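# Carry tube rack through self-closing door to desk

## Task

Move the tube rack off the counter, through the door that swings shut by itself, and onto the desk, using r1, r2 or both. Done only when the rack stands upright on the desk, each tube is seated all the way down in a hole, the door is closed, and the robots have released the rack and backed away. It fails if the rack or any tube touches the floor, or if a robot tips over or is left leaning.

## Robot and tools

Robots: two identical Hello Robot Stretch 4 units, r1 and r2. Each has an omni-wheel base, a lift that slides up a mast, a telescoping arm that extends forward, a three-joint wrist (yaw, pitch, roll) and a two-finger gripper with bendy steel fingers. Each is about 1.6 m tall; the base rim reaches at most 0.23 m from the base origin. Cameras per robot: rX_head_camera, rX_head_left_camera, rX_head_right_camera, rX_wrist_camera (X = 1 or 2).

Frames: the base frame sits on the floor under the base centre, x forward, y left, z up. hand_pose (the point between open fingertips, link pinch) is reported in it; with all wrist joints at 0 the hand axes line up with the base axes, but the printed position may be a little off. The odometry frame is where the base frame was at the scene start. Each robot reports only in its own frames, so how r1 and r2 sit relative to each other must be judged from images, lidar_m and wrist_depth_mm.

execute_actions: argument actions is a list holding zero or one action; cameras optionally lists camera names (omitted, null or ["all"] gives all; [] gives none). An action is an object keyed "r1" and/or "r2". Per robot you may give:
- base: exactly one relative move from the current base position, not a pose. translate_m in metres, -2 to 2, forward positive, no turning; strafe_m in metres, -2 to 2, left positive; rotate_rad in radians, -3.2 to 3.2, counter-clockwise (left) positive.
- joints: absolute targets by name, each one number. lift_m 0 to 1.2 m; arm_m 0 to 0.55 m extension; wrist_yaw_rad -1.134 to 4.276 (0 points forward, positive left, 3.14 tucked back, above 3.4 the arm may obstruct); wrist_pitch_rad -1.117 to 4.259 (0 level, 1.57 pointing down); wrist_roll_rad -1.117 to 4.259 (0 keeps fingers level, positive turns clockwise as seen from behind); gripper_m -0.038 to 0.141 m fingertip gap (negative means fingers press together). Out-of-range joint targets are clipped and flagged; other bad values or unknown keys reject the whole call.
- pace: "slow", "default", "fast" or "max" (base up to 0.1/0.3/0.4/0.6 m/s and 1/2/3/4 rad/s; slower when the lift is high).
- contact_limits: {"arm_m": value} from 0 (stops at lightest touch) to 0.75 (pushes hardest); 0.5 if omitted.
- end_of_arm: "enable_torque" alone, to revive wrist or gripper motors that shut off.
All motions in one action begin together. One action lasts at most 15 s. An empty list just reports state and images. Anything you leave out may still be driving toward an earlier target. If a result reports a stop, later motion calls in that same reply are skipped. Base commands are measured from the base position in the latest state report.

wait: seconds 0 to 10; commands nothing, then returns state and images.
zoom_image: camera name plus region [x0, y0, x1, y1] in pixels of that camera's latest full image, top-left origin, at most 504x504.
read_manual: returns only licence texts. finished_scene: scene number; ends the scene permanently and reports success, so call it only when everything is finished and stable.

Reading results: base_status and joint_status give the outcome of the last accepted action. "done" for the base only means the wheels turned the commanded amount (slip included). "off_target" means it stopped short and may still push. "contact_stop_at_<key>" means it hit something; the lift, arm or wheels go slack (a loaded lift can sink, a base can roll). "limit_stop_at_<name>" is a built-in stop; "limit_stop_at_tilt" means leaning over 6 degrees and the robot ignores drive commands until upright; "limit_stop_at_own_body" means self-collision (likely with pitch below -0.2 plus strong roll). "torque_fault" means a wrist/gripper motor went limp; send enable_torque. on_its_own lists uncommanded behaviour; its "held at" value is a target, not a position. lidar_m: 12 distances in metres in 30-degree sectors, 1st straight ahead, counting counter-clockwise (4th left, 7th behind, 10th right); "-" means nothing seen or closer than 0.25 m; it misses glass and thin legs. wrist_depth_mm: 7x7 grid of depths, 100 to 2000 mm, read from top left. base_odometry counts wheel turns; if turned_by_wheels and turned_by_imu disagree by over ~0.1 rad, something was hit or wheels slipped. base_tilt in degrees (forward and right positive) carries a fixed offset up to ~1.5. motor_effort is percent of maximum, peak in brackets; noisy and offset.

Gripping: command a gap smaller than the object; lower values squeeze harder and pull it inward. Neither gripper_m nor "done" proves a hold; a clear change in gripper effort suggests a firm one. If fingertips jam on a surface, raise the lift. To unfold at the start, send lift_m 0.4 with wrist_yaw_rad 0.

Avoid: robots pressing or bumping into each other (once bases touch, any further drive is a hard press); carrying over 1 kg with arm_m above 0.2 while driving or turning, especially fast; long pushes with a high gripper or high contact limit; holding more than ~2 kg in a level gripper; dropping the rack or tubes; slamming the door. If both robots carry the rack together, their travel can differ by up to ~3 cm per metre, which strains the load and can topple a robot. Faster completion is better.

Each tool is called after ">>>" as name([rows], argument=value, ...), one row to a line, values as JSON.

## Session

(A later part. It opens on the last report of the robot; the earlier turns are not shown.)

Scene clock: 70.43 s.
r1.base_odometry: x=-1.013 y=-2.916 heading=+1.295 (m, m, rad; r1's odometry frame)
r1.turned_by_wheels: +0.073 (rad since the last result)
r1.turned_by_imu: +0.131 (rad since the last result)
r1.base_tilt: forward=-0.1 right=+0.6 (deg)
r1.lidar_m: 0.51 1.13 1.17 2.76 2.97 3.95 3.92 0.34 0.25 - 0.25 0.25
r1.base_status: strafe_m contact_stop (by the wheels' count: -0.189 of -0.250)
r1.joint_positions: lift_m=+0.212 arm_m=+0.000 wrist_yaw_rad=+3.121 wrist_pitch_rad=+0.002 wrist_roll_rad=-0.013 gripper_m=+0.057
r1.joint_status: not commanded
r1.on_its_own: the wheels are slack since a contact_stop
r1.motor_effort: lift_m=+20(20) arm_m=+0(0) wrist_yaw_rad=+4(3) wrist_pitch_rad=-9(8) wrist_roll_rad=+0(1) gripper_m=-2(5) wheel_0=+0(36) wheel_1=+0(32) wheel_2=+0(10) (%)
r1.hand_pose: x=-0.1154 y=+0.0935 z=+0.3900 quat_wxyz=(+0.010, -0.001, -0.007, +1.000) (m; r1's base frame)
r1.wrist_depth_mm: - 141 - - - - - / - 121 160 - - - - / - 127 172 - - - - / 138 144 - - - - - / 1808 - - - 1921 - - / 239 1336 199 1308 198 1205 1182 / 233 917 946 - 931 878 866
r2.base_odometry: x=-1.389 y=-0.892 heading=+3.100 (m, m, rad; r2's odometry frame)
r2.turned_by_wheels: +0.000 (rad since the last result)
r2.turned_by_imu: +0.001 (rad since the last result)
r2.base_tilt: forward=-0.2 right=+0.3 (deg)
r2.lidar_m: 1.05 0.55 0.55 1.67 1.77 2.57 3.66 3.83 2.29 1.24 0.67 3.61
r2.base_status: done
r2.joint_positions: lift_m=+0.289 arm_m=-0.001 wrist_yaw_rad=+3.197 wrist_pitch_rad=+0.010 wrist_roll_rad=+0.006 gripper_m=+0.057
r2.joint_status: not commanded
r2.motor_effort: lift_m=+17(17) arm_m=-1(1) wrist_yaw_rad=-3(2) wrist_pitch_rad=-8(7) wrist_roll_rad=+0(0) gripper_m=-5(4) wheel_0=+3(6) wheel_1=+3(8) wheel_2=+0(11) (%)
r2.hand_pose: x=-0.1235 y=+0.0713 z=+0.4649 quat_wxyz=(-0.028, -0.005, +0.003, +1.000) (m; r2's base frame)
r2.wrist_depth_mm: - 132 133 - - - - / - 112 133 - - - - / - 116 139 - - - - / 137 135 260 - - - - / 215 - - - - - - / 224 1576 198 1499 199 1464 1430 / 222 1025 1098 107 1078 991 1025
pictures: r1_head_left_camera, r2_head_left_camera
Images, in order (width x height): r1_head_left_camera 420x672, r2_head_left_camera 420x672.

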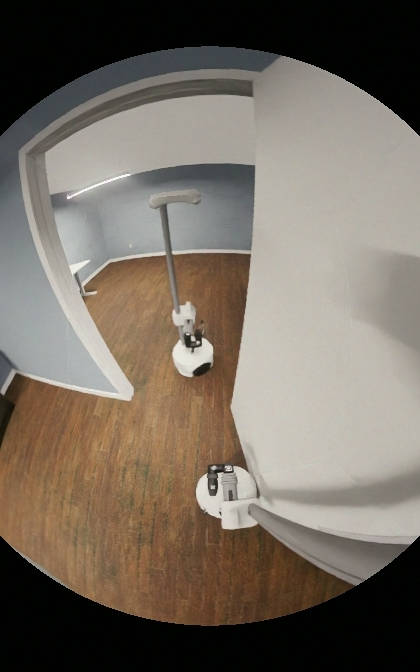

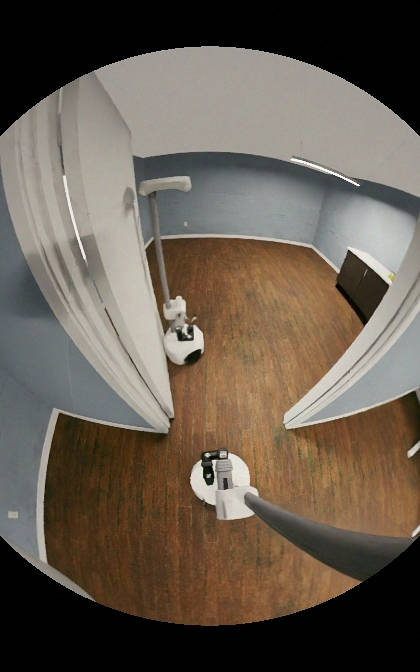

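>>> execute_actions([
  {"r1":{"base":{"rotate_rad":-0.12},"pace":"slow"},"r2":{"base":{"strafe_m":-0.1}}},
], cameras=[])

>>> execute_actions([
  {"r1":{"base":{"translate_m":-0.2},"pace":"slow"},"r2":{"base":{"translate_m":0.75}}},
], cameras=["r1_head_left_camera","r2_head_left_camera"])

Scene clock: 74.40 s.
r1.base_odometry: x=-1.013 y=-2.916 heading=+1.176 (m, m, rad; r1's odometry frame)
r1.turned_by_wheels: -0.119 (rad since the last result)
r1.turned_by_imu: -0.120 (rad since the last result)
r1.base_tilt: forward=-0.2 right=+0.6 (deg)
r1.lidar_m: 0.41 1.12 1.19 2.63 2.85 4.06 3.95 2.54 0.25 0.25 0.25 0.25
r1.base_status: done
r1.joint_positions: lift_m=+0.212 arm_m=+0.000 wrist_yaw_rad=+3.121 wrist_pitch_rad=+0.002 wrist_roll_rad=-0.013 gripper_m=+0.057
r1.joint_status: not commanded
r1.motor_effort: lift_m=+20(20) arm_m=+0(0) wrist_yaw_rad=+4(3) wrist_pitch_rad=-9(8) wrist_roll_rad=-1(0) gripper_m=-3(3) wheel_0=+8(10) wheel_1=+0(2) wheel_2=+4(11) (%)
r1.hand_pose: x=-0.1154 y=+0.0935 z=+0.3900 quat_wxyz=(+0.010, -0.001, -0.007, +1.000) (m; r1's base frame)
r1.wrist_depth_mm: - 141 - - - - - / - 121 160 - - - - / - 127 172 - - - - / 138 144 - - - - - / 1921 - - - 1983 - - / 238 1366 199 1255 198 1205 1182 / 232 917 946 - 931 866 878
r2.base_odometry: x=-1.385 y=-0.792 heading=+3.100 (m, m, rad; r2's odometry frame)
r2.turned_by_wheels: +0.000 (rad since the last result)
r2.turned_by_imu: +0.001 (rad since the last result)
r2.base_tilt: forward=-0.3 right=+0.3 (deg)
r2.lidar_m: 1.11 0.66 0.61 1.76 1.91 2.69 3.70 3.85 2.19 1.18 0.60 3.49
r2.base_status: done
r2.joint_positions: lift_m=+0.289 arm_m=-0.001 wrist_yaw_rad=+3.197 wrist_pitch_rad=+0.010 wrist_roll_rad=+0.006 gripper_m=+0.057
r2.joint_status: not commanded
r2.motor_effort: lift_m=+17(17) arm_m=-1(1) wrist_yaw_rad=-1(1) wrist_pitch_rad=-7(8) wrist_roll_rad=+0(0) gripper_m=-2(6) wheel_0=+1(7) wheel_1=-2(11) wheel_2=+0(2) (%)
r2.hand_pose: x=-0.1235 y=+0.0713 z=+0.4649 quat_wxyz=(-0.028, -0.005, +0.003, +1.000) (m; r2's base frame)
r2.wrist_depth_mm: - 132 133 - - - - / - 112 133 - - - - / - 116 139 - - - - / 137 135 260 - - - - / 215 - - - - - - / 224 1618 198 1537 199 1464 1430 / 222 1025 1098 107 1078 976 1025
pictures: none
No camera images: the call's "cameras" was empty. Leave "cameras" out to get every camera's image.

Scene clock: 78.40 s.
r1.base_odometry: x=-1.090 y=-3.100 heading=+1.176 (m, m, rad; r1's odometry frame)
r1.turned_by_wheels: +0.000 (rad since the last result)
r1.turned_by_imu: -0.001 (rad since the last result)
r1.base_tilt: forward=-0.2 right=+0.7 (deg)
r1.lidar_m: 0.45 0.59 0.75 2.76 2.85 3.85 3.71 1.99 1.44 1.43 0.25 0.25
r1.base_status: done
r1.joint_positions: lift_m=+0.212 arm_m=+0.000 wrist_yaw_rad=+3.121 wrist_pitch_rad=+0.002 wrist_roll_rad=-0.013 gripper_m=+0.057
r1.joint_status: not commanded
r1.motor_effort: lift_m=+20(20) arm_m=+0(1) wrist_yaw_rad=+4(5) wrist_pitch_rad=-10(8) wrist_roll_rad=+1(0) gripper_m=-3(3) wheel_0=+0(5) wheel_1=-6(5) wheel_2=+6(8) (%)
r1.hand_pose: x=-0.1154 y=+0.0935 z=+0.3900 quat_wxyz=(+0.010, -0.001, -0.007, +1.000) (m; r1's base frame)
r1.wrist_depth_mm: - 141 - - - - - / - 121 160 - - - - / - 127 172 - - - - / 138 144 - - - - - / 1863 - - - 1983 - - / 239 1336 199 1308 198 1205 1160 / 233 917 960 - 931 866 866
r2.base_odometry: x=-2.134 y=-0.761 heading=+3.100 (m, m, rad; r2's odometry frame)
r2.turned_by_wheels: +0.000 (rad since the last result)
r2.turned_by_imu: -0.001 (rad since the last result)
r2.base_tilt: forward=-0.3 right=+0.4 (deg)
r2.lidar_m: 0.66 0.58 0.48 0.42 0.44 2.63 - 4.57 0.56 1.17 2.45 4.47
r2.base_status: done
r2.joint_positions: lift_m=+0.289 arm_m=-0.001 wrist_yaw_rad=+3.197 wrist_pitch_rad=+0.010 wrist_roll_rad=+0.006 gripper_m=+0.057
r2.joint_status: not commanded
r2.motor_effort: lift_m=+17(17) arm_m=-1(1) wrist_yaw_rad=-2(2) wrist_pitch_rad=-8(7) wrist_roll_rad=+0(1) gripper_m=-6(2) wheel_0=+0(2) wheel_1=+1(8) wheel_2=+2(8) (%)
r2.hand_pose: x=-0.1235 y=+0.0713 z=+0.4649 quat_wxyz=(-0.028, -0.005, +0.003, +1.000) (m; r2's base frame)
r2.wrist_depth_mm: - 131 133 - - - - / - 112 133 - - - - / - 116 139 - - - - / 137 135 259 - - - - / 216 - - - - - - / 224 1576 198 1499 199 1464 1430 / 222 1042 1118 107 1060 991 1025
pictures: r1_head_left_camera, r2_head_left_camera
Images, in order (width x height): r1_head_left_camera 420x672, r2_head_left_camera 420x672.

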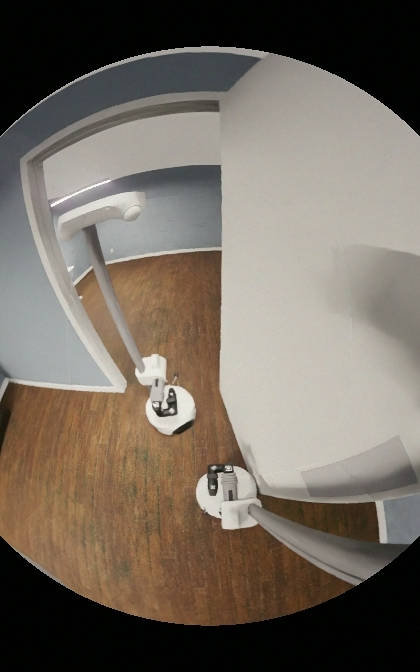

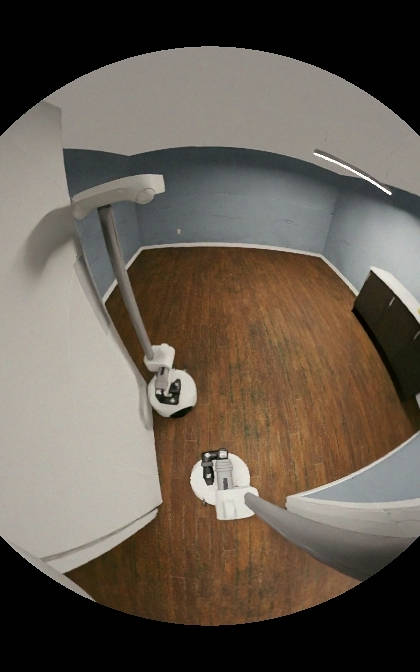

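>>> execute_actions([
  {"r2":{"base":{"translate_m":0.1},"pace":"slow"}},
], cameras=["r2_head_left_camera"])

Scene clock: 82.63 s.
r1.base_odometry: x=-1.090 y=-3.100 heading=+1.176 (m, m, rad; r1's odometry frame)
r1.turned_by_wheels: +0.000 (rad since the last result)
r1.turned_by_imu: -0.002 (rad since the last result)
r1.base_tilt: forward=-0.1 right=+0.6 (deg)
r1.lidar_m: 0.46 0.50 0.55 2.75 2.85 3.85 3.71 1.98 1.44 1.44 0.25 0.25
r1.base_status: not commanded
r1.joint_positions: lift_m=+0.212 arm_m=+0.000 wrist_yaw_rad=+3.121 wrist_pitch_rad=+0.002 wrist_roll_rad=-0.013 gripper_m=+0.057
r1.joint_status: not commanded
r1.motor_effort: lift_m=+20(20) arm_m=+0(0) wrist_yaw_rad=+3(3) wrist_pitch_rad=-7(8) wrist_roll_rad=-2(0) gripper_m=-4(3) wheel_0=+0(0) wheel_1=-6(6) wheel_2=+6(6) (%)
r1.hand_pose: x=-0.1154 y=+0.0935 z=+0.3900 quat_wxyz=(+0.010, -0.001, -0.007, +1.000) (m; r1's base frame)
r1.wrist_depth_mm: - 140 - - - - - / - 121 160 - - - - / - 127 172 - - - - / 138 144 - - - - - / 1863 - - - 1983 - - / 239 1308 199 1308 198 1182 1182 / 233 904 946 - 931 866 878
r2.base_odometry: x=-2.234 y=-0.757 heading=+3.100 (m, m, rad; r2's odometry frame)
r2.turned_by_wheels: +0.000 (rad since the last result)
r2.turned_by_imu: +0.001 (rad since the last result)
r2.base_tilt: forward=-0.1 right=+0.4 (deg)
r2.lidar_m: 0.65 0.49 0.49 0.44 0.47 2.88 - 4.68 0.61 1.67 2.47 4.33
r2.base_status: done
r2.joint_positions: lift_m=+0.289 arm_m=-0.001 wrist_yaw_rad=+3.197 wrist_pitch_rad=+0.010 wrist_roll_rad=+0.006 gripper_m=+0.057
r2.joint_status: not commanded
r2.motor_effort: lift_m=+17(17) arm_m=-1(1) wrist_yaw_rad=-3(2) wrist_pitch_rad=-7(8) wrist_roll_rad=+0(1) gripper_m=-2(5) wheel_0=+2(9) wheel_1=+4(6) wheel_2=-3(11) (%)
r2.hand_pose: x=-0.1235 y=+0.0713 z=+0.4649 quat_wxyz=(-0.028, -0.005, +0.003, +1.000) (m; r2's base frame)
r2.wrist_depth_mm: - 132 133 - - - - / - 112 133 - - - - / - 116 139 - - - - / 137 135 259 - - - - / 215 - - - - - - / 224 1576 198 1537 199 1464 1430 / 222 1042 1098 107 1078 976 1025
pictures: r2_head_left_camera
Images, in order (width x height): r2_head_left_camera 420x672.

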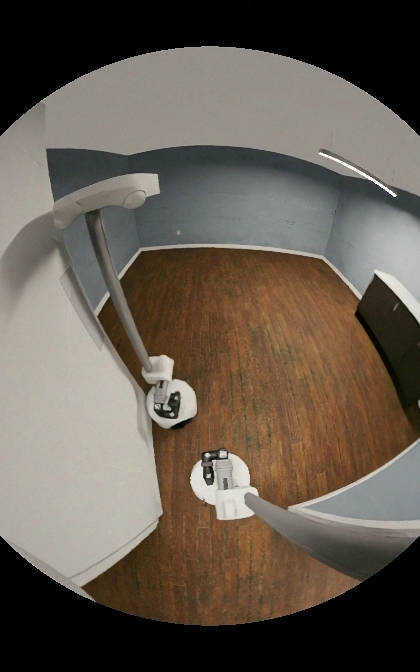

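>>> execute_actions([
  {"r2":{"base":{"strafe_m":-0.55},"pace":"slow"}},
], cameras=[])

>>> execute_actions([
  {"r2":{"base":{"translate_m":0.8},"joints":{"lift_m":0.5}}},
], cameras=[])

>>> execute_actions([
  {"r2":{"base":{"rotate_rad":-1.57},"joints":{"wrist_yaw_rad":0,"lift_m":0.9}}},
], cameras=["r2_head_camera","r2_head_left_camera","r2_wrist_camera"])

Scene clock: 91.07 s.
r1.base_odometry: x=-1.090 y=-3.100 heading=+1.176 (m, m, rad; r1's odometry frame)
r1.turned_by_wheels: +0.000 (rad since the last result)
r1.turned_by_imu: -0.003 (rad since the last result)
r1.base_tilt: forward=-0.1 right=+0.7 (deg)
r1.lidar_m: 0.46 1.35 0.88 2.76 2.82 3.86 3.70 1.99 1.45 1.44 0.25 0.25
r1.base_status: not commanded
r1.joint_positions: lift_m=+0.212 arm_m=+0.000 wrist_yaw_rad=+3.121 wrist_pitch_rad=+0.002 wrist_roll_rad=-0.013 gripper_m=+0.057
r1.joint_status: not commanded
r1.motor_effort: lift_m=+20(20) arm_m=+0(0) wrist_yaw_rad=+3(4) wrist_pitch_rad=-8(7) wrist_roll_rad=+0(1) gripper_m=-3(2) wheel_0=+0(0) wheel_1=-6(6) wheel_2=+6(6) (%)
r1.hand_pose: x=-0.1154 y=+0.0935 z=+0.3900 quat_wxyz=(+0.010, -0.001, -0.007, +1.000) (m; r1's base frame)
r1.wrist_depth_mm: - 140 - - - - - / - 121 161 - - - - / - 127 172 - - - - / 138 144 - - - - - / 1863 - - - 1921 - - / 239 1366 200 1281 198 1229 1160 / 233 904 946 - 946 866 878
r2.base_odometry: x=-2.211 y=-0.207 heading=+3.100 (m, m, rad; r2's odometry frame)
r2.turned_by_wheels: +0.000 (rad since the last result)
r2.turned_by_imu: +0.004 (rad since the last result)
r2.base_tilt: forward=-0.3 right=+0.3 (deg)
r2.lidar_m: 4.20 1.01 0.83 1.00 1.01 3.45 0.35 0.36 0.55 1.81 1.90 3.69
r2.base_status: done
r2.joint_positions: lift_m=+0.289 arm_m=-0.001 wrist_yaw_rad=+3.197 wrist_pitch_rad=+0.010 wrist_roll_rad=+0.006 gripper_m=+0.057
r2.joint_status: not commanded
r2.motor_effort: lift_m=+17(17) arm_m=-1(1) wrist_yaw_rad=-1(2) wrist_pitch_rad=-7(7) wrist_roll_rad=+0(0) gripper_m=-4(2) wheel_0=+3(8) wheel_1=-3(8) wheel_2=+0(2) (%)
r2.hand_pose: x=-0.1235 y=+0.0713 z=+0.4649 quat_wxyz=(-0.028, -0.005, +0.003, +1.000) (m; r2's base frame)
r2.wrist_depth_mm: - 131 133 - - - - / - 112 133 - - - - / - 116 139 - - - - / 137 135 260 - - - - / 215 508 480 - - - - / 224 512 198 539 199 1464 1430 / 222 512 508 107 1060 991 1025
pictures: none
No camera images: the call's "cameras" was empty. Leave "cameras" out to get every camera's image.

Scene clock: 95.20 s.
r1.base_odometry: x=-1.090 y=-3.100 heading=+1.176 (m, m, rad; r1's odometry frame)
r1.turned_by_wheels: +0.000 (rad since the last result)
r1.turned_by_imu: -0.002 (rad since the last result)
r1.base_tilt: forward=-0.2 right=+0.6 (deg)
r1.lidar_m: 0.45 1.34 1.32 0.71 0.71 3.85 3.73 1.99 1.44 1.42 0.25 0.25
r1.base_status: not commanded
r1.joint_positions: lift_m=+0.212 arm_m=+0.000 wrist_yaw_rad=+3.121 wrist_pitch_rad=+0.002 wrist_roll_rad=-0.013 gripper_m=+0.057
r1.joint_status: not commanded
r1.motor_effort: lift_m=+20(20) arm_m=+0(1) wrist_yaw_rad=+3(3) wrist_pitch_rad=-8(9) wrist_roll_rad=+0(1) gripper_m=-3(4) wheel_0=+0(0) wheel_1=-6(6) wheel_2=+5(5) (%)
r1.hand_pose: x=-0.1154 y=+0.0935 z=+0.3900 quat_wxyz=(+0.010, -0.001, -0.007, +1.000) (m; r1's base frame)
r1.wrist_depth_mm: - 141 - - - - - / - 121 160 - - - - / - 127 172 - - - - / 138 144 - - - - - / 1863 - - - 1983 - - / 239 1336 199 1281 198 1205 1182 / 233 904 946 - 946 866 866
r2.base_odometry: x=-3.010 y=-0.174 heading=+3.100 (m, m, rad; r2's odometry frame)
r2.turned_by_wheels: +0.000 (rad since the last result)
r2.turned_by_imu: -0.001 (rad since the last result)
r2.base_tilt: forward=-0.2 right=+0.3 (deg)
r2.lidar_m: 3.41 3.04 2.28 0.70 0.73 1.43 1.15 1.24 1.75 1.82 1.94 3.48
r2.base_status: done
r2.joint_positions: lift_m=+0.500 arm_m=-0.001 wrist_yaw_rad=+3.197 wrist_pitch_rad=+0.010 wrist_roll_rad=+0.006 gripper_m=+0.057
r2.joint_status: all done
r2.motor_effort: lift_m=+22(23) arm_m=-1(1) wrist_yaw_rad=-1(1) wrist_pitch_rad=-7(7) wrist_roll_rad=+0(0) gripper_m=-3(4) wheel_0=+0(10) wheel_1=+2(6) wheel_2=+2(15) (%)
r2.hand_pose: x=-0.1235 y=+0.0713 z=+0.6751 quat_wxyz=(-0.028, -0.005, +0.003, +1.000) (m; r2's base frame)
r2.wrist_depth_mm: - 131 133 - - - - / - 112 133 1308 - - - / - 116 139 1308 - - - / 137 135 260 1308 - - - / 216 1336 1336 1281 - - - / 224 1366 198 1308 200 - - / 222 1336 1336 107 1499 1397 1430
pictures: none
No camera images: the call's "cameras" was empty. Leave "cameras" out to get every camera's image.

Scene clock: 97.80 s.
r1.base_odometry: x=-1.090 y=-3.100 heading=+1.176 (m, m, rad; r1's odometry frame)
r1.turned_by_wheels: +0.000 (rad since the last result)
r1.turned_by_imu: -0.001 (rad since the last result)
r1.base_tilt: forward=-0.2 right=+0.7 (deg)
r1.lidar_m: 0.46 1.34 1.32 0.70 0.71 3.85 3.70 2.01 1.43 1.42 0.25 0.25
r1.base_status: not commanded
r1.joint_positions: lift_m=+0.212 arm_m=+0.000 wrist_yaw_rad=+3.121 wrist_pitch_rad=+0.002 wrist_roll_rad=-0.013 gripper_m=+0.057
r1.joint_status: not commanded
r1.motor_effort: lift_m=+20(20) arm_m=+0(0) wrist_yaw_rad=+5(3) wrist_pitch_rad=-9(8) wrist_roll_rad=+0(0) gripper_m=-5(3) wheel_0=+0(0) wheel_1=-6(6) wheel_2=+6(6) (%)
r1.hand_pose: x=-0.1154 y=+0.0935 z=+0.3900 quat_wxyz=(+0.010, -0.001, -0.007, +1.000) (m; r1's base frame)
r1.wrist_depth_mm: - 140 - - - - - / - 121 160 - - - - / - 127 172 - - - - / 138 144 - - - - - / 1863 - - - 1983 - - / 239 1308 199 1308 198 1205 1160 / 234 917 946 - 946 878 866
r2.base_odometry: x=-3.010 y=-0.174 heading=+1.531 (m, m, rad; r2's odometry frame)
r2.turned_by_wheels: -1.570 (rad since the last result)
r2.turned_by_imu: -1.606 (rad since the last result)
r2.base_tilt: forward=-0.1 right=+0.4 (deg)
r2.lidar_m: 1.83 1.93 3.52 3.43 3.08 2.33 0.70 0.72 1.40 1.14 1.20 1.74
r2.base_status: done
r2.joint_positions: lift_m=+0.900 arm_m=-0.001 wrist_yaw_rad=+0.001 wrist_pitch_rad=+0.010 wrist_roll_rad=+0.006 gripper_m=+0.057
r2.joint_status: all done
r2.motor_effort: lift_m=+22(24) arm_m=-1(1) wrist_yaw_rad=+0(7) wrist_pitch_rad=-7(7) wrist_roll_rad=+0(0) gripper_m=-2(7) wheel_0=+1(14) wheel_1=+2(9) wheel_2=+2(9) (%)
r2.hand_pose: x=+0.4580 y=-0.0873 z=+1.0751 quat_wxyz=(+1.000, +0.003, +0.005, +0.000) (m; r2's base frame)
r2.wrist_depth_mm: - - - - - - 1661 / - - - - - - 1661 / - - - - - - 1708 / - - - - - - 1708 / 1756 1618 1618 1618 1661 - 1708 / - 1661 198 1661 199 - 1708 / - 1708 1661 107 1661 - 1756
pictures: r2_head_camera, r2_head_left_camera, r2_wrist_camera
Images, in order (width x height): r2_head_camera 420x560, r2_head_left_camera 420x672, r2_wrist_camera 616x392.

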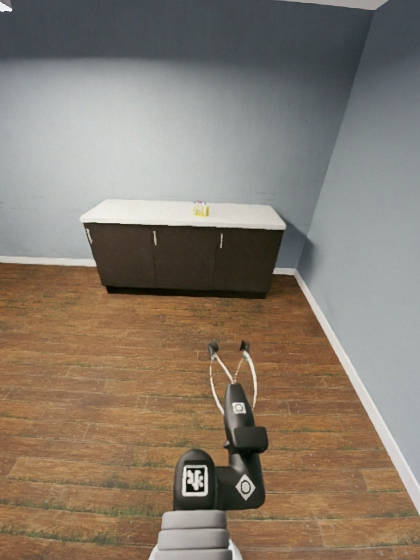

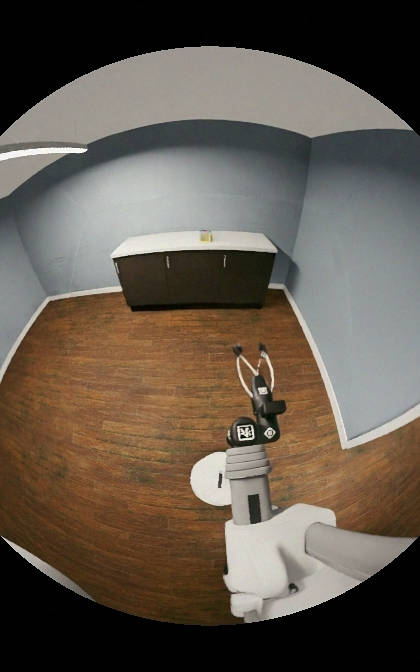

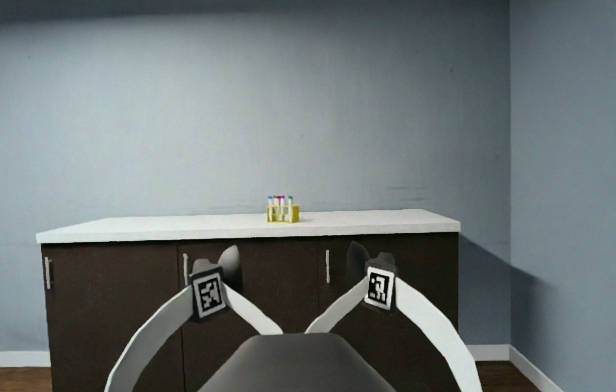

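>>> execute_actions([
  {"r2":{"base":{"translate_m":1.05},"joints":{"lift_m":0.95,"wrist_pitch_rad":0.25,"gripper_m":0.13}}},
], cameras=["r2_head_camera","r2_wrist_camera"])

>>> zoom_image(camera="r2_wrist_camera", region=[150,50,450,250])

Scene clock: 105.03 s.
r1.base_odometry: x=-1.090 y=-3.100 heading=+1.176 (m, m, rad; r1's odometry frame)
r1.turned_by_wheels: +0.000 (rad since the last result)
r1.turned_by_imu: -0.003 (rad since the last result)
r1.base_tilt: forward=-0.2 right=+0.7 (deg)
r1.lidar_m: 0.47 1.35 1.32 1.75 1.90 3.85 3.71 1.99 1.43 1.44 0.25 0.25
r1.base_status: not commanded
r1.joint_positions: lift_m=+0.212 arm_m=+0.000 wrist_yaw_rad=+3.121 wrist_pitch_rad=+0.002 wrist_roll_rad=-0.013 gripper_m=+0.057
r1.joint_status: not commanded
r1.motor_effort: lift_m=+20(20) arm_m=+0(0) wrist_yaw_rad=+3(2) wrist_pitch_rad=-10(9) wrist_roll_rad=-1(0) gripper_m=-3(2) wheel_0=+0(0) wheel_1=-5(6) wheel_2=+6(6) (%)
r1.hand_pose: x=-0.1154 y=+0.0935 z=+0.3900 quat_wxyz=(+0.010, -0.001, -0.007, +1.000) (m; r1's base frame)
r1.wrist_depth_mm: - 140 - - - - - / - 121 160 - - - - / - 127 172 - - - - / 138 144 - - - - - / 1863 - - - 1983 - - / 239 1366 199 1281 198 1205 1160 / 233 917 946 - 946 854 866
r2.base_odometry: x=-2.969 y=+0.875 heading=+1.531 (m, m, rad; r2's odometry frame)
r2.turned_by_wheels: +0.000 (rad since the last result)
r2.turned_by_imu: +0.000 (rad since the last result)
r2.base_tilt: forward=-0.1 right=+0.4 (deg)
r2.lidar_m: 0.78 0.80 1.15 3.38 3.56 3.40 1.73 2.18 1.21 1.18 1.25 0.82
r2.base_status: done
r2.joint_positions: lift_m=+0.950 arm_m=-0.001 wrist_yaw_rad=+0.000 wrist_pitch_rad=+0.252 wrist_roll_rad=+0.006 gripper_m=+0.130
r2.joint_status: all done
r2.motor_effort: lift_m=+21(21) arm_m=-1(1) wrist_yaw_rad=+0(4) wrist_pitch_rad=-6(6) wrist_roll_rad=-1(1) gripper_m=-1(5) wheel_0=+2(4) wheel_1=+3(8) wheel_2=-1(10) (%)
r2.hand_pose: x=+0.4488 y=-0.0874 z=+1.0559 quat_wxyz=(+0.992, +0.003, +0.126, +0.000) (m; r2's base frame)
r2.wrist_depth_mm: 1118 1118 1118 1098 1098 1098 1078 / 1160 1160 1160 1138 1160 1138 1138 / 1205 1205 1182 1205 1182 1182 1182 / 904 891 768 788 854 831 820 / 654 621 634 621 615 615 640 / 676 213 654 661 654 661 668 / 715 699 699 107 699 699 707
pictures: r2_head_camera, r2_wrist_camera
Images, in order (width x height): r2_head_camera 420x560, r2_wrist_camera 616x392.

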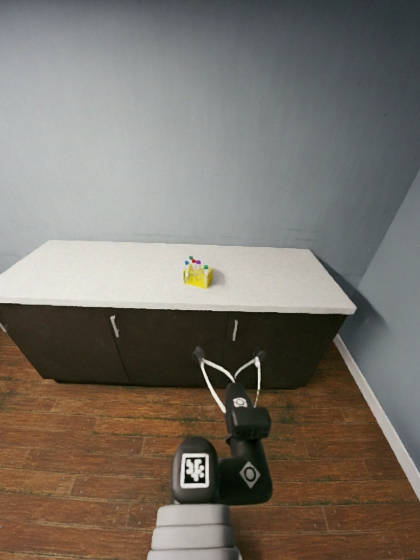

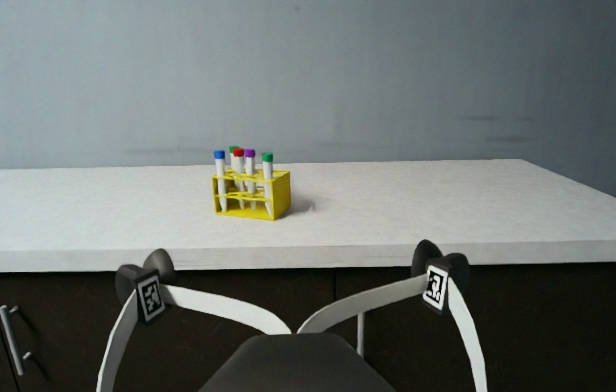

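Region (150, 50, 450, 250) of r2_wrist_camera's 616x392 image, scaled by 1.680.

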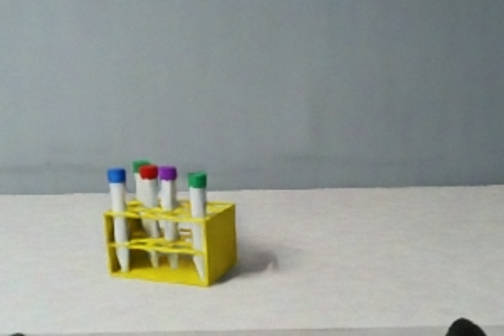

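>>> execute_actions([
  {"r2":{"base":{"strafe_m":0.39}}},
], cameras=[])

>>> execute_actions([
  {"r2":{"base":{"rotate_rad":-0.36},"joints":{"gripper_m":0.141}}},
], cameras=[])

>>> execute_actions([
  {"r2":{"base":{"translate_m":0.2},"joints":{"lift_m":0.87}}},
], cameras=["r2_head_camera","r2_wrist_camera"])

Scene clock: 117.60 s.
r1.base_odometry: x=-1.090 y=-3.100 heading=+1.176 (m, m, rad; r1's odometry frame)
r1.turned_by_wheels: +0.000 (rad since the last result)
r1.turned_by_imu: -0.002 (rad since the last result)
r1.base_tilt: forward=-0.2 right=+0.6 (deg)
r1.lidar_m: 0.46 1.36 1.33 2.77 1.84 3.84 3.71 2.00 1.45 1.42 0.25 0.25
r1.base_status: not commanded
r1.joint_positions: lift_m=+0.212 arm_m=+0.000 wrist_yaw_rad=+3.121 wrist_pitch_rad=+0.002 wrist_roll_rad=-0.013 gripper_m=+0.057
r1.joint_status: not commanded
r1.motor_effort: lift_m=+20(20) arm_m=+0(0) wrist_yaw_rad=+7(4) wrist_pitch_rad=-9(7) wrist_roll_rad=+0(0) gripper_m=-6(4) wheel_0=+0(0) wheel_1=-6(6) wheel_2=+6(6) (%)
r1.hand_pose: x=-0.1154 y=+0.0935 z=+0.3900 quat_wxyz=(+0.010, -0.001, -0.007, +1.000) (m; r1's base frame)
r1.wrist_depth_mm: - 141 - - - - - / - 121 161 - - - - / - 127 172 - - - - / 138 144 - - - - - / 1863 - - - 1983 - - / 237 1336 200 1281 198 1205 1182 / 233 904 931 - 931 866 866
r2.base_odometry: x=-3.358 y=+0.890 heading=+1.531 (m, m, rad; r2's odometry frame)
r2.turned_by_wheels: +0.000 (rad since the last result)
r2.turned_by_imu: +0.002 (rad since the last result)
r2.base_tilt: forward=-0.1 right=+0.3 (deg)
r2.lidar_m: 0.78 0.85 2.15 3.01 3.18 3.38 1.82 1.81 1.63 1.59 1.10 0.82
r2.base_status: done
r2.joint_positions: lift_m=+0.950 arm_m=-0.001 wrist_yaw_rad=+0.000 wrist_pitch_rad=+0.252 wrist_roll_rad=+0.006 gripper_m=+0.130
r2.joint_status: not commanded
r2.motor_effort: lift_m=+21(22) arm_m=-1(1) wrist_yaw_rad=-5(2) wrist_pitch_rad=-7(7) wrist_roll_rad=+0(0) gripper_m=-2(3) wheel_0=+0(6) wheel_1=+2(11) wheel_2=+0(2) (%)
r2.hand_pose: x=+0.4488 y=-0.0874 z=+1.0560 quat_wxyz=(+0.992, +0.003, +0.126, +0.000) (m; r2's base frame)
r2.wrist_depth_mm: 1118 1138 1118 1118 1118 1098 1118 / 1182 1160 1160 1160 1138 1182 1160 / 1205 1229 1205 1205 1182 1182 1182 / 904 878 866 854 778 759 809 / 640 634 634 634 627 627 647 / 683 213 676 668 676 676 676 / 715 707 715 107 715 723 715
pictures: none
No camera images: the call's "cameras" was empty. Leave "cameras" out to get every camera's image.

Scene clock: 118.80 s.
r1.base_odometry: x=-1.090 y=-3.100 heading=+1.176 (m, m, rad; r1's odometry frame)
r1.turned_by_wheels: +0.000 (rad since the last result)
r1.turned_by_imu: +0.000 (rad since the last result)
r1.base_tilt: forward=-0.2 right=+0.6 (deg)
r1.lidar_m: 0.47 1.35 1.33 2.20 1.84 3.84 3.72 2.00 1.43 1.41 0.25 0.25
r1.base_status: not commanded
r1.joint_positions: lift_m=+0.212 arm_m=+0.000 wrist_yaw_rad=+3.121 wrist_pitch_rad=+0.002 wrist_roll_rad=-0.013 gripper_m=+0.057
r1.joint_status: not commanded
r1.motor_effort: lift_m=+20(20) arm_m=+0(0) wrist_yaw_rad=+2(4) wrist_pitch_rad=-9(9) wrist_roll_rad=-1(0) gripper_m=-5(2) wheel_0=+0(0) wheel_1=-6(6) wheel_2=+6(6) (%)
r1.hand_pose: x=-0.1154 y=+0.0935 z=+0.3900 quat_wxyz=(+0.010, -0.001, -0.007, +1.000) (m; r1's base frame)
r1.wrist_depth_mm: - 141 - - - - - / - 121 160 - - - - / - 127 172 - - - - / 138 144 - - - - - / 1863 - - - 1983 - - / 240 1336 199 1281 198 1229 1182 / 232 917 946 - 931 854 878
r2.base_odometry: x=-3.358 y=+0.890 heading=+1.172 (m, m, rad; r2's odometry frame)
r2.turned_by_wheels: -0.360 (rad since the last result)
r2.turned_by_imu: -0.368 (rad since the last result)
r2.base_tilt: forward=-0.2 right=+0.5 (deg)
r2.lidar_m: 0.79 0.78 0.90 2.66 2.99 3.35 3.31 1.79 2.30 1.59 1.59 1.00
r2.base_status: done
r2.joint_positions: lift_m=+0.950 arm_m=-0.001 wrist_yaw_rad=+0.000 wrist_pitch_rad=+0.252 wrist_roll_rad=+0.006 gripper_m=+0.141
r2.joint_status: all done
r2.motor_effort: lift_m=+21(21) arm_m=-1(1) wrist_yaw_rad=-2(2) wrist_pitch_rad=-6(7) wrist_roll_rad=-1(1) gripper_m=-3(0) wheel_0=+2(16) wheel_1=+2(8) wheel_2=+2(6) (%)
r2.hand_pose: x=+0.4488 y=-0.0874 z=+1.0560 quat_wxyz=(+0.992, +0.003, +0.126, +0.000) (m; r2's base frame)
r2.wrist_depth_mm: 1008 1078 1138 1205 1336 1430 1430 / 1042 1118 1182 1281 1397 1537 1464 / 1060 1138 1229 1308 1366 1576 1499 / 891 891 809 854 842 878 1008 / 609 621 683 723 798 904 1430 / 609 210 699 759 842 946 1499 / 627 683 723 107 917 1025 1499
pictures: none
No camera images: the call's "cameras" was empty. Leave "cameras" out to get every camera's image.

Scene clock: 120.87 s.
r1.base_odometry: x=-1.090 y=-3.100 heading=+1.176 (m, m, rad; r1's odometry frame)
r1.turned_by_wheels: +0.000 (rad since the last result)
r1.turned_by_imu: -0.001 (rad since the last result)
r1.base_tilt: forward=-0.2 right=+0.7 (deg)
r1.lidar_m: 0.46 1.35 1.33 2.05 1.99 3.85 3.71 1.99 1.44 1.42 0.25 0.25
r1.base_status: not commanded
r1.joint_positions: lift_m=+0.212 arm_m=+0.000 wrist_yaw_rad=+3.121 wrist_pitch_rad=+0.002 wrist_roll_rad=-0.013 gripper_m=+0.057
r1.joint_status: not commanded
r1.motor_effort: lift_m=+20(20) arm_m=+0(0) wrist_yaw_rad=+4(4) wrist_pitch_rad=-7(8) wrist_roll_rad=+1(0) gripper_m=-3(4) wheel_0=+0(0) wheel_1=-5(6) wheel_2=+6(6) (%)
r1.hand_pose: x=-0.1154 y=+0.0935 z=+0.3900 quat_wxyz=(+0.010, -0.001, -0.007, +1.000) (m; r1's base frame)
r1.wrist_depth_mm: - 140 - - - - - / - 121 161 - - - - / - 127 173 - - - - / 138 144 - - - - - / 1808 - - - 1983 - - / 239 1308 199 1255 198 1205 1160 / 234 917 946 - 946 854 866
r2.base_odometry: x=-3.281 y=+1.075 heading=+1.172 (m, m, rad; r2's odometry frame)
r2.turned_by_wheels: +0.000 (rad since the last result)
r2.turned_by_imu: +0.000 (rad since the last result)
r2.base_tilt: forward=-0.2 right=+0.1 (deg)
r2.lidar_m: 0.58 0.60 0.69 2.33 3.05 3.44 3.47 1.96 1.85 1.50 1.52 0.75
r2.base_status: done
r2.joint_positions: lift_m=+0.870 arm_m=-0.001 wrist_yaw_rad=+0.000 wrist_pitch_rad=+0.252 wrist_roll_rad=+0.006 gripper_m=+0.141
r2.joint_status: all done
r2.motor_effort: lift_m=+14(20) arm_m=-1(1) wrist_yaw_rad=-4(0) wrist_pitch_rad=-6(7) wrist_roll_rad=+0(0) gripper_m=-2(2) wheel_0=+2(2) wheel_1=+4(7) wheel_2=+0(10) (%)
r2.hand_pose: x=+0.4488 y=-0.0874 z=+0.9766 quat_wxyz=(+0.992, +0.003, +0.126, +0.000) (m; r2's base frame)
r2.wrist_depth_mm: 854 917 976 1042 1138 1229 1336 / 878 946 1008 1078 1160 1281 1366 / 904 960 640 946 1078 1042 1366 / 627 615 580 585 580 615 676 / 418 433 469 517 564 634 715 / 427 211 492 535 591 676 768 / 439 480 512 107 647 723 820
pictures: r2_head_camera, r2_wrist_camera
Images, in order (width x height): r2_head_camera 420x560, r2_wrist_camera 616x392.

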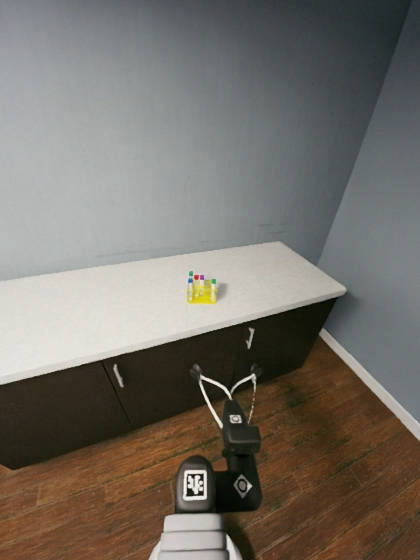

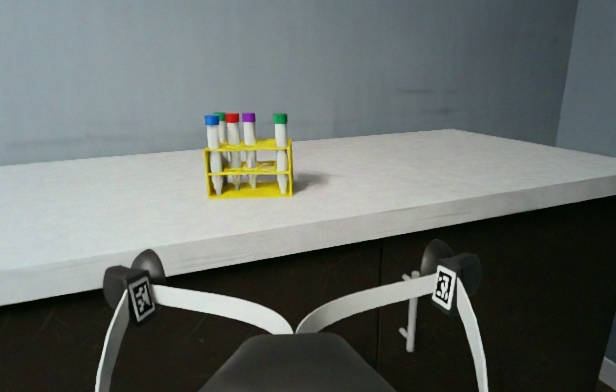

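>>> execute_actions([
  {"r2":{"base":{"strafe_m":0.07},"joints":{"arm_m":0.1},"pace":"slow"}},
], cameras=["r2_wrist_camera"])

Scene clock: 124.80 s.
r1.base_odometry: x=-1.090 y=-3.100 heading=+1.176 (m, m, rad; r1's odometry frame)
r1.turned_by_wheels: +0.000 (rad since the last result)
r1.turned_by_imu: -0.002 (rad since the last result)
r1.base_tilt: forward=-0.1 right=+0.7 (deg)
r1.lidar_m: 0.46 1.35 1.33 2.16 2.05 3.85 3.72 1.98 1.44 1.44 0.25 0.25
r1.base_status: not commanded
r1.joint_positions: lift_m=+0.212 arm_m=+0.000 wrist_yaw_rad=+3.121 wrist_pitch_rad=+0.002 wrist_roll_rad=-0.013 gripper_m=+0.057
r1.joint_status: not commanded
r1.motor_effort: lift_m=+20(20) arm_m=+0(0) wrist_yaw_rad=+5(2) wrist_pitch_rad=-8(7) wrist_roll_rad=-1(0) gripper_m=-5(6) wheel_0=+0(0) wheel_1=-6(6) wheel_2=+6(6) (%)
r1.hand_pose: x=-0.1154 y=+0.0935 z=+0.3900 quat_wxyz=(+0.010, -0.001, -0.007, +1.000) (m; r1's base frame)
r1.wrist_depth_mm: - 140 - - - - - / - 121 160 - - - - / - 127 173 - - - - / 138 144 - - - - - / 1863 - - - 1921 - - / 238 1336 199 1308 198 1205 1182 / 233 917 960 - 931 854 878
r2.base_odometry: x=-3.345 y=+1.102 heading=+1.172 (m, m, rad; r2's odometry frame)
r2.turned_by_wheels: +0.000 (rad since the last result)
r2.turned_by_imu: +0.002 (rad since the last result)
r2.base_tilt: forward=-0.2 right=+0.3 (deg)
r2.lidar_m: 0.57 0.57 0.65 2.28 2.97 3.37 3.51 2.02 1.92 1.58 1.59 0.72
r2.base_status: done
r2.joint_positions: lift_m=+0.870 arm_m=+0.099 wrist_yaw_rad=+0.000 wrist_pitch_rad=+0.252 wrist_roll_rad=+0.006 gripper_m=+0.141
r2.joint_status: all done
r2.motor_effort: lift_m=+14(14) arm_m=+4(3) wrist_yaw_rad=-2(0) wrist_pitch_rad=-7(8) wrist_roll_rad=+0(1) gripper_m=-1(1) wheel_0=-3(7) wheel_1=+3(9) wheel_2=+0(1) (%)
r2.hand_pose: x=+0.5495 y=-0.0874 z=+0.9766 quat_wxyz=(+0.992, +0.003, +0.126, +0.000) (m; r2's base frame)
r2.wrist_depth_mm: 768 809 878 931 1008 1098 1182 / 788 831 904 960 1060 1138 1255 / 809 866 917 530 1060 1042 1255 / 621 609 549 504 580 574 564 / 418 413 410 404 407 449 521 / 314 211 343 368 439 492 569 / 315 353 377 107 480 530 615
pictures: r2_wrist_camera
Images, in order (width x height): r2_wrist_camera 616x392.

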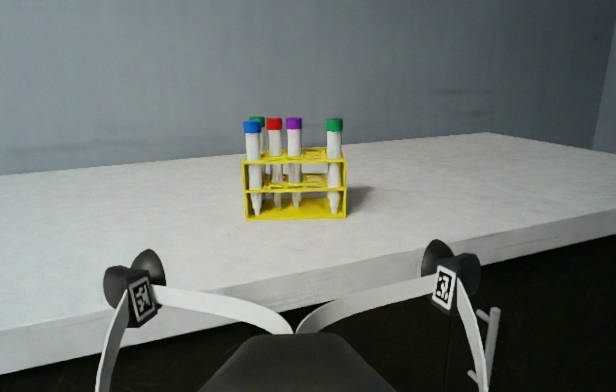

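>>> execute_actions([
  {"r2":{"joints":{"arm_m":0.27,"lift_m":0.848},"pace":"slow"}},
], cameras=["r2_wrist_camera"])

Scene clock: 129.97 s.
r1.base_odometry: x=-1.090 y=-3.100 heading=+1.176 (m, m, rad; r1's odometry frame)
r1.turned_by_wheels: +0.000 (rad since the last result)
r1.turned_by_imu: -0.002 (rad since the last result)
r1.base_tilt: forward=-0.2 right=+0.6 (deg)
r1.lidar_m: 0.46 1.35 1.32 2.17 2.03 3.86 3.70 1.99 1.44 1.43 0.25 0.25
r1.base_status: not commanded
r1.joint_positions: lift_m=+0.212 arm_m=+0.000 wrist_yaw_rad=+3.121 wrist_pitch_rad=+0.002 wrist_roll_rad=-0.013 gripper_m=+0.057
r1.joint_status: not commanded
r1.motor_effort: lift_m=+20(20) arm_m=+0(0) wrist_yaw_rad=+2(3) wrist_pitch_rad=-8(8) wrist_roll_rad=+0(1) gripper_m=-1(5) wheel_0=+0(0) wheel_1=-6(6) wheel_2=+6(7) (%)
r1.hand_pose: x=-0.1154 y=+0.0935 z=+0.3900 quat_wxyz=(+0.010, -0.001, -0.007, +1.000) (m; r1's base frame)
r1.wrist_depth_mm: - 140 - - - - - / - 121 160 - - - - / - 127 172 - - - - / 138 144 - - - - - / 1863 - - - 1983 - - / 239 1336 199 1281 198 1182 1160 / 233 917 946 - 931 866 866
r2.base_odometry: x=-3.345 y=+1.102 heading=+1.172 (m, m, rad; r2's odometry frame)
r2.turned_by_wheels: +0.000 (rad since the last result)
r2.turned_by_imu: +0.002 (rad since the last result)
r2.base_tilt: forward=-0.3 right=+0.4 (deg)
r2.lidar_m: 0.58 0.57 0.64 2.27 3.00 3.36 3.51 2.03 1.93 1.60 1.57 0.74
r2.base_status: not commanded
r2.joint_positions: lift_m=+0.848 arm_m=+0.269 wrist_yaw_rad=+0.000 wrist_pitch_rad=+0.252 wrist_roll_rad=+0.006 gripper_m=+0.141
r2.joint_status: all done
r2.motor_effort: lift_m=+13(13) arm_m=+4(5) wrist_yaw_rad=+0(2) wrist_pitch_rad=-7(7) wrist_roll_rad=-1(0) gripper_m=+1(4) wheel_0=-2(3) wheel_1=+4(4) wheel_2=+0(0) (%)
r2.hand_pose: x=+0.7195 y=-0.0874 z=+0.9546 quat_wxyz=(+0.992, +0.003, +0.126, +0.000) (m; r2's base frame)
r2.wrist_depth_mm: 634 676 715 778 842 904 991 / 654 707 750 798 878 960 1025 / 676 723 359 336 878 904 960 / 539 530 370 347 466 496 492 / 364 362 336 345 334 342 340 / 273 211 247 255 243 250 268 / 219 211 218 107 224 242 315
pictures: r2_wrist_camera
Images, in order (width x height): r2_wrist_camera 616x392.

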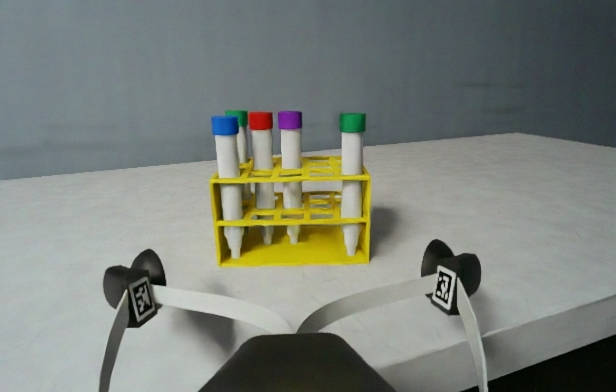

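>>> execute_actions([
  {"r2":{"joints":{"lift_m":0.835},"pace":"slow"}},
], cameras=[])

>>> execute_actions([
  {"r2":{"joints":{"arm_m":0.41},"pace":"slow","contact_limits":{"arm_m":0.15}}},
], cameras=["r2_wrist_camera","r2_head_camera"])

Scene clock: 134.43 s.
r1.base_odometry: x=-1.090 y=-3.100 heading=+1.176 (m, m, rad; r1's odometry frame)
r1.turned_by_wheels: +0.000 (rad since the last result)
r1.turned_by_imu: -0.002 (rad since the last result)
r1.base_tilt: forward=-0.1 right=+0.6 (deg)
r1.lidar_m: 0.46 1.37 1.32 2.15 2.05 3.88 3.73 2.01 1.43 1.44 0.25 0.25
r1.base_status: not commanded
r1.joint_positions: lift_m=+0.212 arm_m=+0.000 wrist_yaw_rad=+3.121 wrist_pitch_rad=+0.002 wrist_roll_rad=-0.013 gripper_m=+0.057
r1.joint_status: not commanded
r1.motor_effort: lift_m=+20(20) arm_m=+0(0) wrist_yaw_rad=+5(4) wrist_pitch_rad=-9(9) wrist_roll_rad=+0(0) gripper_m=-3(6) wheel_0=+0(0) wheel_1=-5(6) wheel_2=+6(6) (%)
r1.hand_pose: x=-0.1154 y=+0.0935 z=+0.3900 quat_wxyz=(+0.010, -0.001, -0.007, +1.000) (m; r1's base frame)
r1.wrist_depth_mm: - 141 - - - - - / - 121 160 - - - - / - 127 172 - - - - / 138 144 - - - - - / 1863 - - - 1983 - - / 239 1308 198 1308 198 1205 1160 / 233 917 960 - 917 866 866
r2.base_odometry: x=-3.345 y=+1.102 heading=+1.172 (m, m, rad; r2's odometry frame)
r2.turned_by_wheels: +0.000 (rad since the last result)
r2.turned_by_imu: +0.001 (rad since the last result)
r2.base_tilt: forward=-0.3 right=+0.2 (deg)
r2.lidar_m: 0.60 0.58 0.65 2.28 3.00 3.37 3.49 2.01 1.93 1.58 1.58 0.72
r2.base_status: not commanded
r2.joint_positions: lift_m=+0.835 arm_m=+0.269 wrist_yaw_rad=+0.000 wrist_pitch_rad=+0.252 wrist_roll_rad=+0.006 gripper_m=+0.141
r2.joint_status: all done
r2.motor_effort: lift_m=+13(12) arm_m=+4(4) wrist_yaw_rad=-1(1) wrist_pitch_rad=-7(6) wrist_roll_rad=+0(0) gripper_m=-1(4) wheel_0=-2(2) wheel_1=+4(4) wheel_2=+0(0) (%)
r2.hand_pose: x=+0.7195 y=-0.0874 z=+0.9416 quat_wxyz=(+0.992, +0.003, +0.126, +0.000) (m; r2's base frame)
r2.wrist_depth_mm: 634 683 723 778 854 917 991 / 654 699 741 809 866 960 1042 / 676 723 355 332 831 820 798 / 492 484 368 338 424 455 449 / 332 329 324 322 319 314 310 / 250 211 225 234 222 238 260 / 201 193 200 107 218 247 314
pictures: none
No camera images: the call's "cameras" was empty. Leave "cameras" out to get every camera's image.

Scene clock: 137.10 s.
r1.base_odometry: x=-1.090 y=-3.100 heading=+1.176 (m, m, rad; r1's odometry frame)
r1.turned_by_wheels: +0.000 (rad since the last result)
r1.turned_by_imu: -0.001 (rad since the last result)
r1.base_tilt: forward=-0.1 right=+0.6 (deg)
r1.lidar_m: 0.46 1.35 1.33 2.16 2.03 3.87 3.70 1.99 1.44 1.42 0.25 0.25
r1.base_status: not commanded
r1.joint_positions: lift_m=+0.212 arm_m=+0.000 wrist_yaw_rad=+3.121 wrist_pitch_rad=+0.002 wrist_roll_rad=-0.013 gripper_m=+0.057
r1.joint_status: not commanded
r1.motor_effort: lift_m=+20(20) arm_m=+0(0) wrist_yaw_rad=+3(3) wrist_pitch_rad=-8(9) wrist_roll_rad=-1(0) gripper_m=-5(7) wheel_0=+0(0) wheel_1=-6(6) wheel_2=+6(6) (%)
r1.hand_pose: x=-0.1154 y=+0.0935 z=+0.3900 quat_wxyz=(+0.010, -0.001, -0.007, +1.000) (m; r1's base frame)
r1.wrist_depth_mm: - 141 - - - - - / - 121 160 - - - - / - 127 172 - - - - / 138 144 - - - - - / 1921 - - - 1983 - - / 239 1336 200 1281 198 1182 1160 / 232 904 931 - 931 866 866
r2.base_odometry: x=-3.345 y=+1.102 heading=+1.172 (m, m, rad; r2's odometry frame)
r2.turned_by_wheels: +0.000 (rad since the last result)
r2.turned_by_imu: +0.001 (rad since the last result)
r2.base_tilt: forward=-0.2 right=+0.3 (deg)
r2.lidar_m: 0.58 0.58 0.65 2.27 3.00 3.35 3.49 2.00 1.94 1.60 1.57 0.71
r2.base_status: not commanded
r2.joint_positions: lift_m=+0.835 arm_m=+0.409 wrist_yaw_rad=+0.000 wrist_pitch_rad=+0.252 wrist_roll_rad=+0.006 gripper_m=+0.141
r2.joint_status: all done
r2.motor_effort: lift_m=+13(13) arm_m=+4(6) wrist_yaw_rad=+1(1) wrist_pitch_rad=-6(7) wrist_roll_rad=-1(1) gripper_m=-2(2) wheel_0=-2(3) wheel_1=+4(4) wheel_2=+0(0) (%)
r2.contact_limits: arm_m 0.15
r2.hand_pose: x=+0.8595 y=-0.0874 z=+0.9416 quat_wxyz=(+0.992, +0.003, +0.126, +0.000) (m; r2's base frame)
r2.wrist_depth_mm: 530 564 603 647 699 759 842 / 544 580 627 668 723 798 866 / 564 597 208 683 627 798 798 / 492 484 204 216 194 452 449 / 330 291 217 230 202 314 310 / 250 200 195 195 204 229 237 / 200 192 198 107 196 193 193
pictures: r2_head_camera, r2_wrist_camera
Images, in order (width x height): r2_head_camera 420x560, r2_wrist_camera 616x392.

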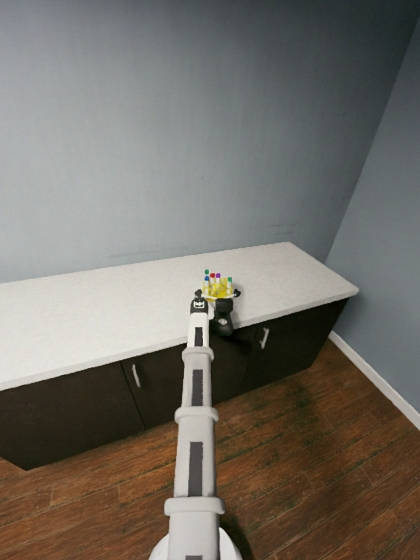

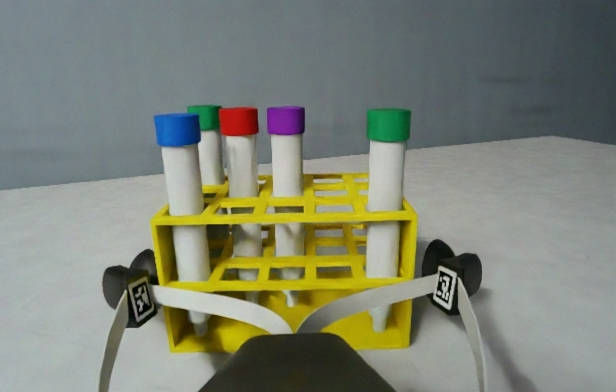

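>>> execute_actions([
  {"r2":{"joints":{"arm_m":0.435},"pace":"slow","contact_limits":{"arm_m":0.15}}},
], cameras=["r2_wrist_camera"])

>>> execute_actions([
  {"r2":{"joints":{"gripper_m":0.06},"pace":"slow"}},
], cameras=["r2_wrist_camera","r2_head_camera"])

Scene clock: 141.27 s.
r1.base_odometry: x=-1.090 y=-3.100 heading=+1.176 (m, m, rad; r1's odometry frame)
r1.turned_by_wheels: +0.000 (rad since the last result)
r1.turned_by_imu: -0.002 (rad since the last result)
r1.base_tilt: forward=-0.2 right=+0.6 (deg)
r1.lidar_m: 0.45 1.35 1.32 2.16 2.04 3.85 3.71 2.00 1.44 1.42 0.25 0.25
r1.base_status: not commanded
r1.joint_positions: lift_m=+0.212 arm_m=+0.000 wrist_yaw_rad=+3.121 wrist_pitch_rad=+0.002 wrist_roll_rad=-0.013 gripper_m=+0.057
r1.joint_status: not commanded
r1.motor_effort: lift_m=+20(20) arm_m=+0(0) wrist_yaw_rad=+5(5) wrist_pitch_rad=-8(10) wrist_roll_rad=+0(1) gripper_m=-3(2) wheel_0=+0(0) wheel_1=-6(6) wheel_2=+6(6) (%)
r1.hand_pose: x=-0.1154 y=+0.0935 z=+0.3900 quat_wxyz=(+0.010, -0.001, -0.007, +1.000) (m; r1's base frame)
r1.wrist_depth_mm: - 140 - - - - - / - 121 160 - - - - / - 127 172 - - - - / 138 144 - - - - - / 1921 - - - 1983 - - / 239 1336 200 1308 198 1182 1182 / 232 904 960 - 960 866 878
r2.base_odometry: x=-3.345 y=+1.102 heading=+1.172 (m, m, rad; r2's odometry frame)
r2.turned_by_wheels: +0.000 (rad since the last result)
r2.turned_by_imu: +0.002 (rad since the last result)
r2.base_tilt: forward=-0.1 right=+0.4 (deg)
r2.lidar_m: 0.58 0.57 0.67 2.25 2.97 3.38 3.49 1.99 1.93 1.59 1.57 0.74
r2.base_status: not commanded
r2.joint_positions: lift_m=+0.835 arm_m=+0.434 wrist_yaw_rad=+0.000 wrist_pitch_rad=+0.252 wrist_roll_rad=+0.006 gripper_m=+0.141
r2.joint_status: all done
r2.motor_effort: lift_m=+13(13) arm_m=+4(4) wrist_yaw_rad=-2(2) wrist_pitch_rad=-7(7) wrist_roll_rad=+0(1) gripper_m=-1(4) wheel_0=-2(2) wheel_1=+4(4) wheel_2=+0(0) (%)
r2.contact_limits: arm_m 0.15
r2.hand_pose: x=+0.8845 y=-0.0874 z=+0.9416 quat_wxyz=(+0.992, +0.003, +0.126, +0.000) (m; r2's base frame)
r2.wrist_depth_mm: 512 544 580 621 683 741 798 / 525 564 603 654 707 768 842 / 544 574 208 668 627 768 820 / 496 480 204 216 193 455 449 / 330 291 218 230 200 314 310 / 250 200 195 194 204 229 237 / 200 192 198 107 196 193 192
pictures: r2_wrist_camera
Images, in order (width x height): r2_wrist_camera 616x392.

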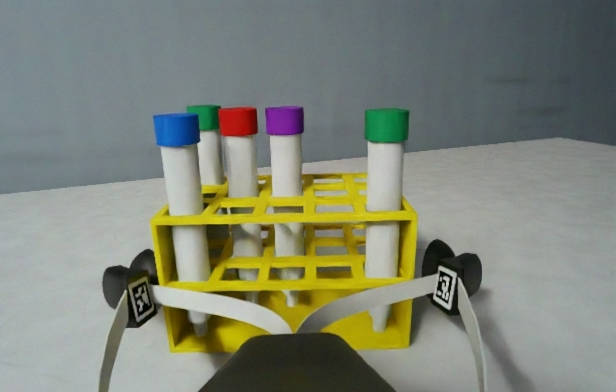

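Scene clock: 145.13 s.
r1.base_odometry: x=-1.090 y=-3.100 heading=+1.176 (m, m, rad; r1's odometry frame)
r1.turned_by_wheels: +0.000 (rad since the last result)
r1.turned_by_imu: -0.002 (rad since the last result)
r1.base_tilt: forward=-0.2 right=+0.6 (deg)
r1.lidar_m: 0.46 1.35 1.31 2.16 2.03 3.85 3.73 2.01 1.43 1.43 0.25 0.25
r1.base_status: not commanded
r1.joint_positions: lift_m=+0.212 arm_m=+0.000 wrist_yaw_rad=+3.121 wrist_pitch_rad=+0.002 wrist_roll_rad=-0.013 gripper_m=+0.057
r1.joint_status: not commanded
r1.motor_effort: lift_m=+20(20) arm_m=+0(0) wrist_yaw_rad=+4(4) wrist_pitch_rad=-7(9) wrist_roll_rad=+1(1) gripper_m=-4(2) wheel_0=+0(0) wheel_1=-6(6) wheel_2=+6(6) (%)
r1.hand_pose: x=-0.1154 y=+0.0935 z=+0.3900 quat_wxyz=(+0.010, -0.001, -0.007, +1.000) (m; r1's base frame)
r1.wrist_depth_mm: - 141 - - - - - / - 121 160 - - - - / - 127 172 - - - - / 138 144 - - - - - / 1863 - - - 1983 - - / 239 1366 198 1281 198 1182 1182 / 233 917 946 - 946 854 866
r2.base_odometry: x=-3.345 y=+1.102 heading=+1.172 (m, m, rad; r2's odometry frame)
r2.turned_by_wheels: +0.000 (rad since the last result)
r2.turned_by_imu: +0.001 (rad since the last result)
r2.base_tilt: forward=+0.0 right=+0.4 (deg)
r2.lidar_m: 0.58 0.58 0.67 2.26 3.00 3.36 3.49 2.01 1.91 1.58 1.56 0.73
r2.base_status: not commanded
r2.joint_positions: lift_m=+0.835 arm_m=+0.434 wrist_yaw_rad=+0.000 wrist_pitch_rad=+0.253 wrist_roll_rad=+0.006 gripper_m=+0.061
r2.joint_status: all done
r2.motor_effort: lift_m=+13(13) arm_m=+4(5) wrist_yaw_rad=-1(0) wrist_pitch_rad=-10(11) wrist_roll_rad=-1(0) gripper_m=-31(32) wheel_0=-2(2) wheel_1=+4(4) wheel_2=+0(0) (%)
r2.hand_pose: x=+0.8844 y=-0.0874 z=+0.9412 quat_wxyz=(+0.992, +0.003, +0.126, +0.000) (m; r2's base frame)
r2.wrist_depth_mm: 512 539 580 627 676 732 809 / 525 559 591 647 699 768 842 / 544 574 191 654 173 768 788 / 488 477 189 198 178 449 445 / 329 306 206 211 185 312 307 / 248 177 190 220 189 180 236 / 191 197 183 107 189 193 187
pictures: r2_head_camera, r2_wrist_camera
Images, in order (width x height): r2_head_camera 420x560, r2_wrist_camera 616x392.

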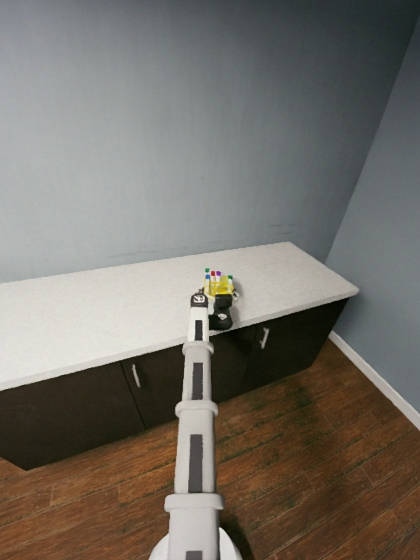

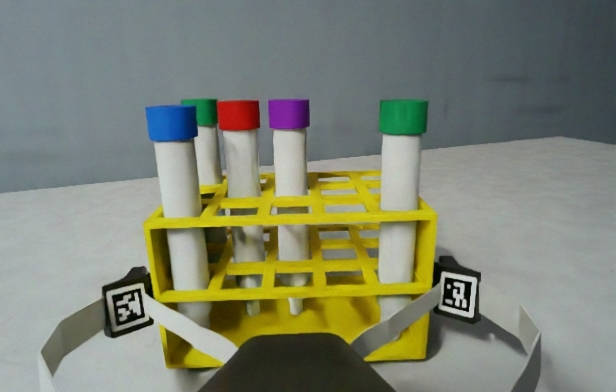

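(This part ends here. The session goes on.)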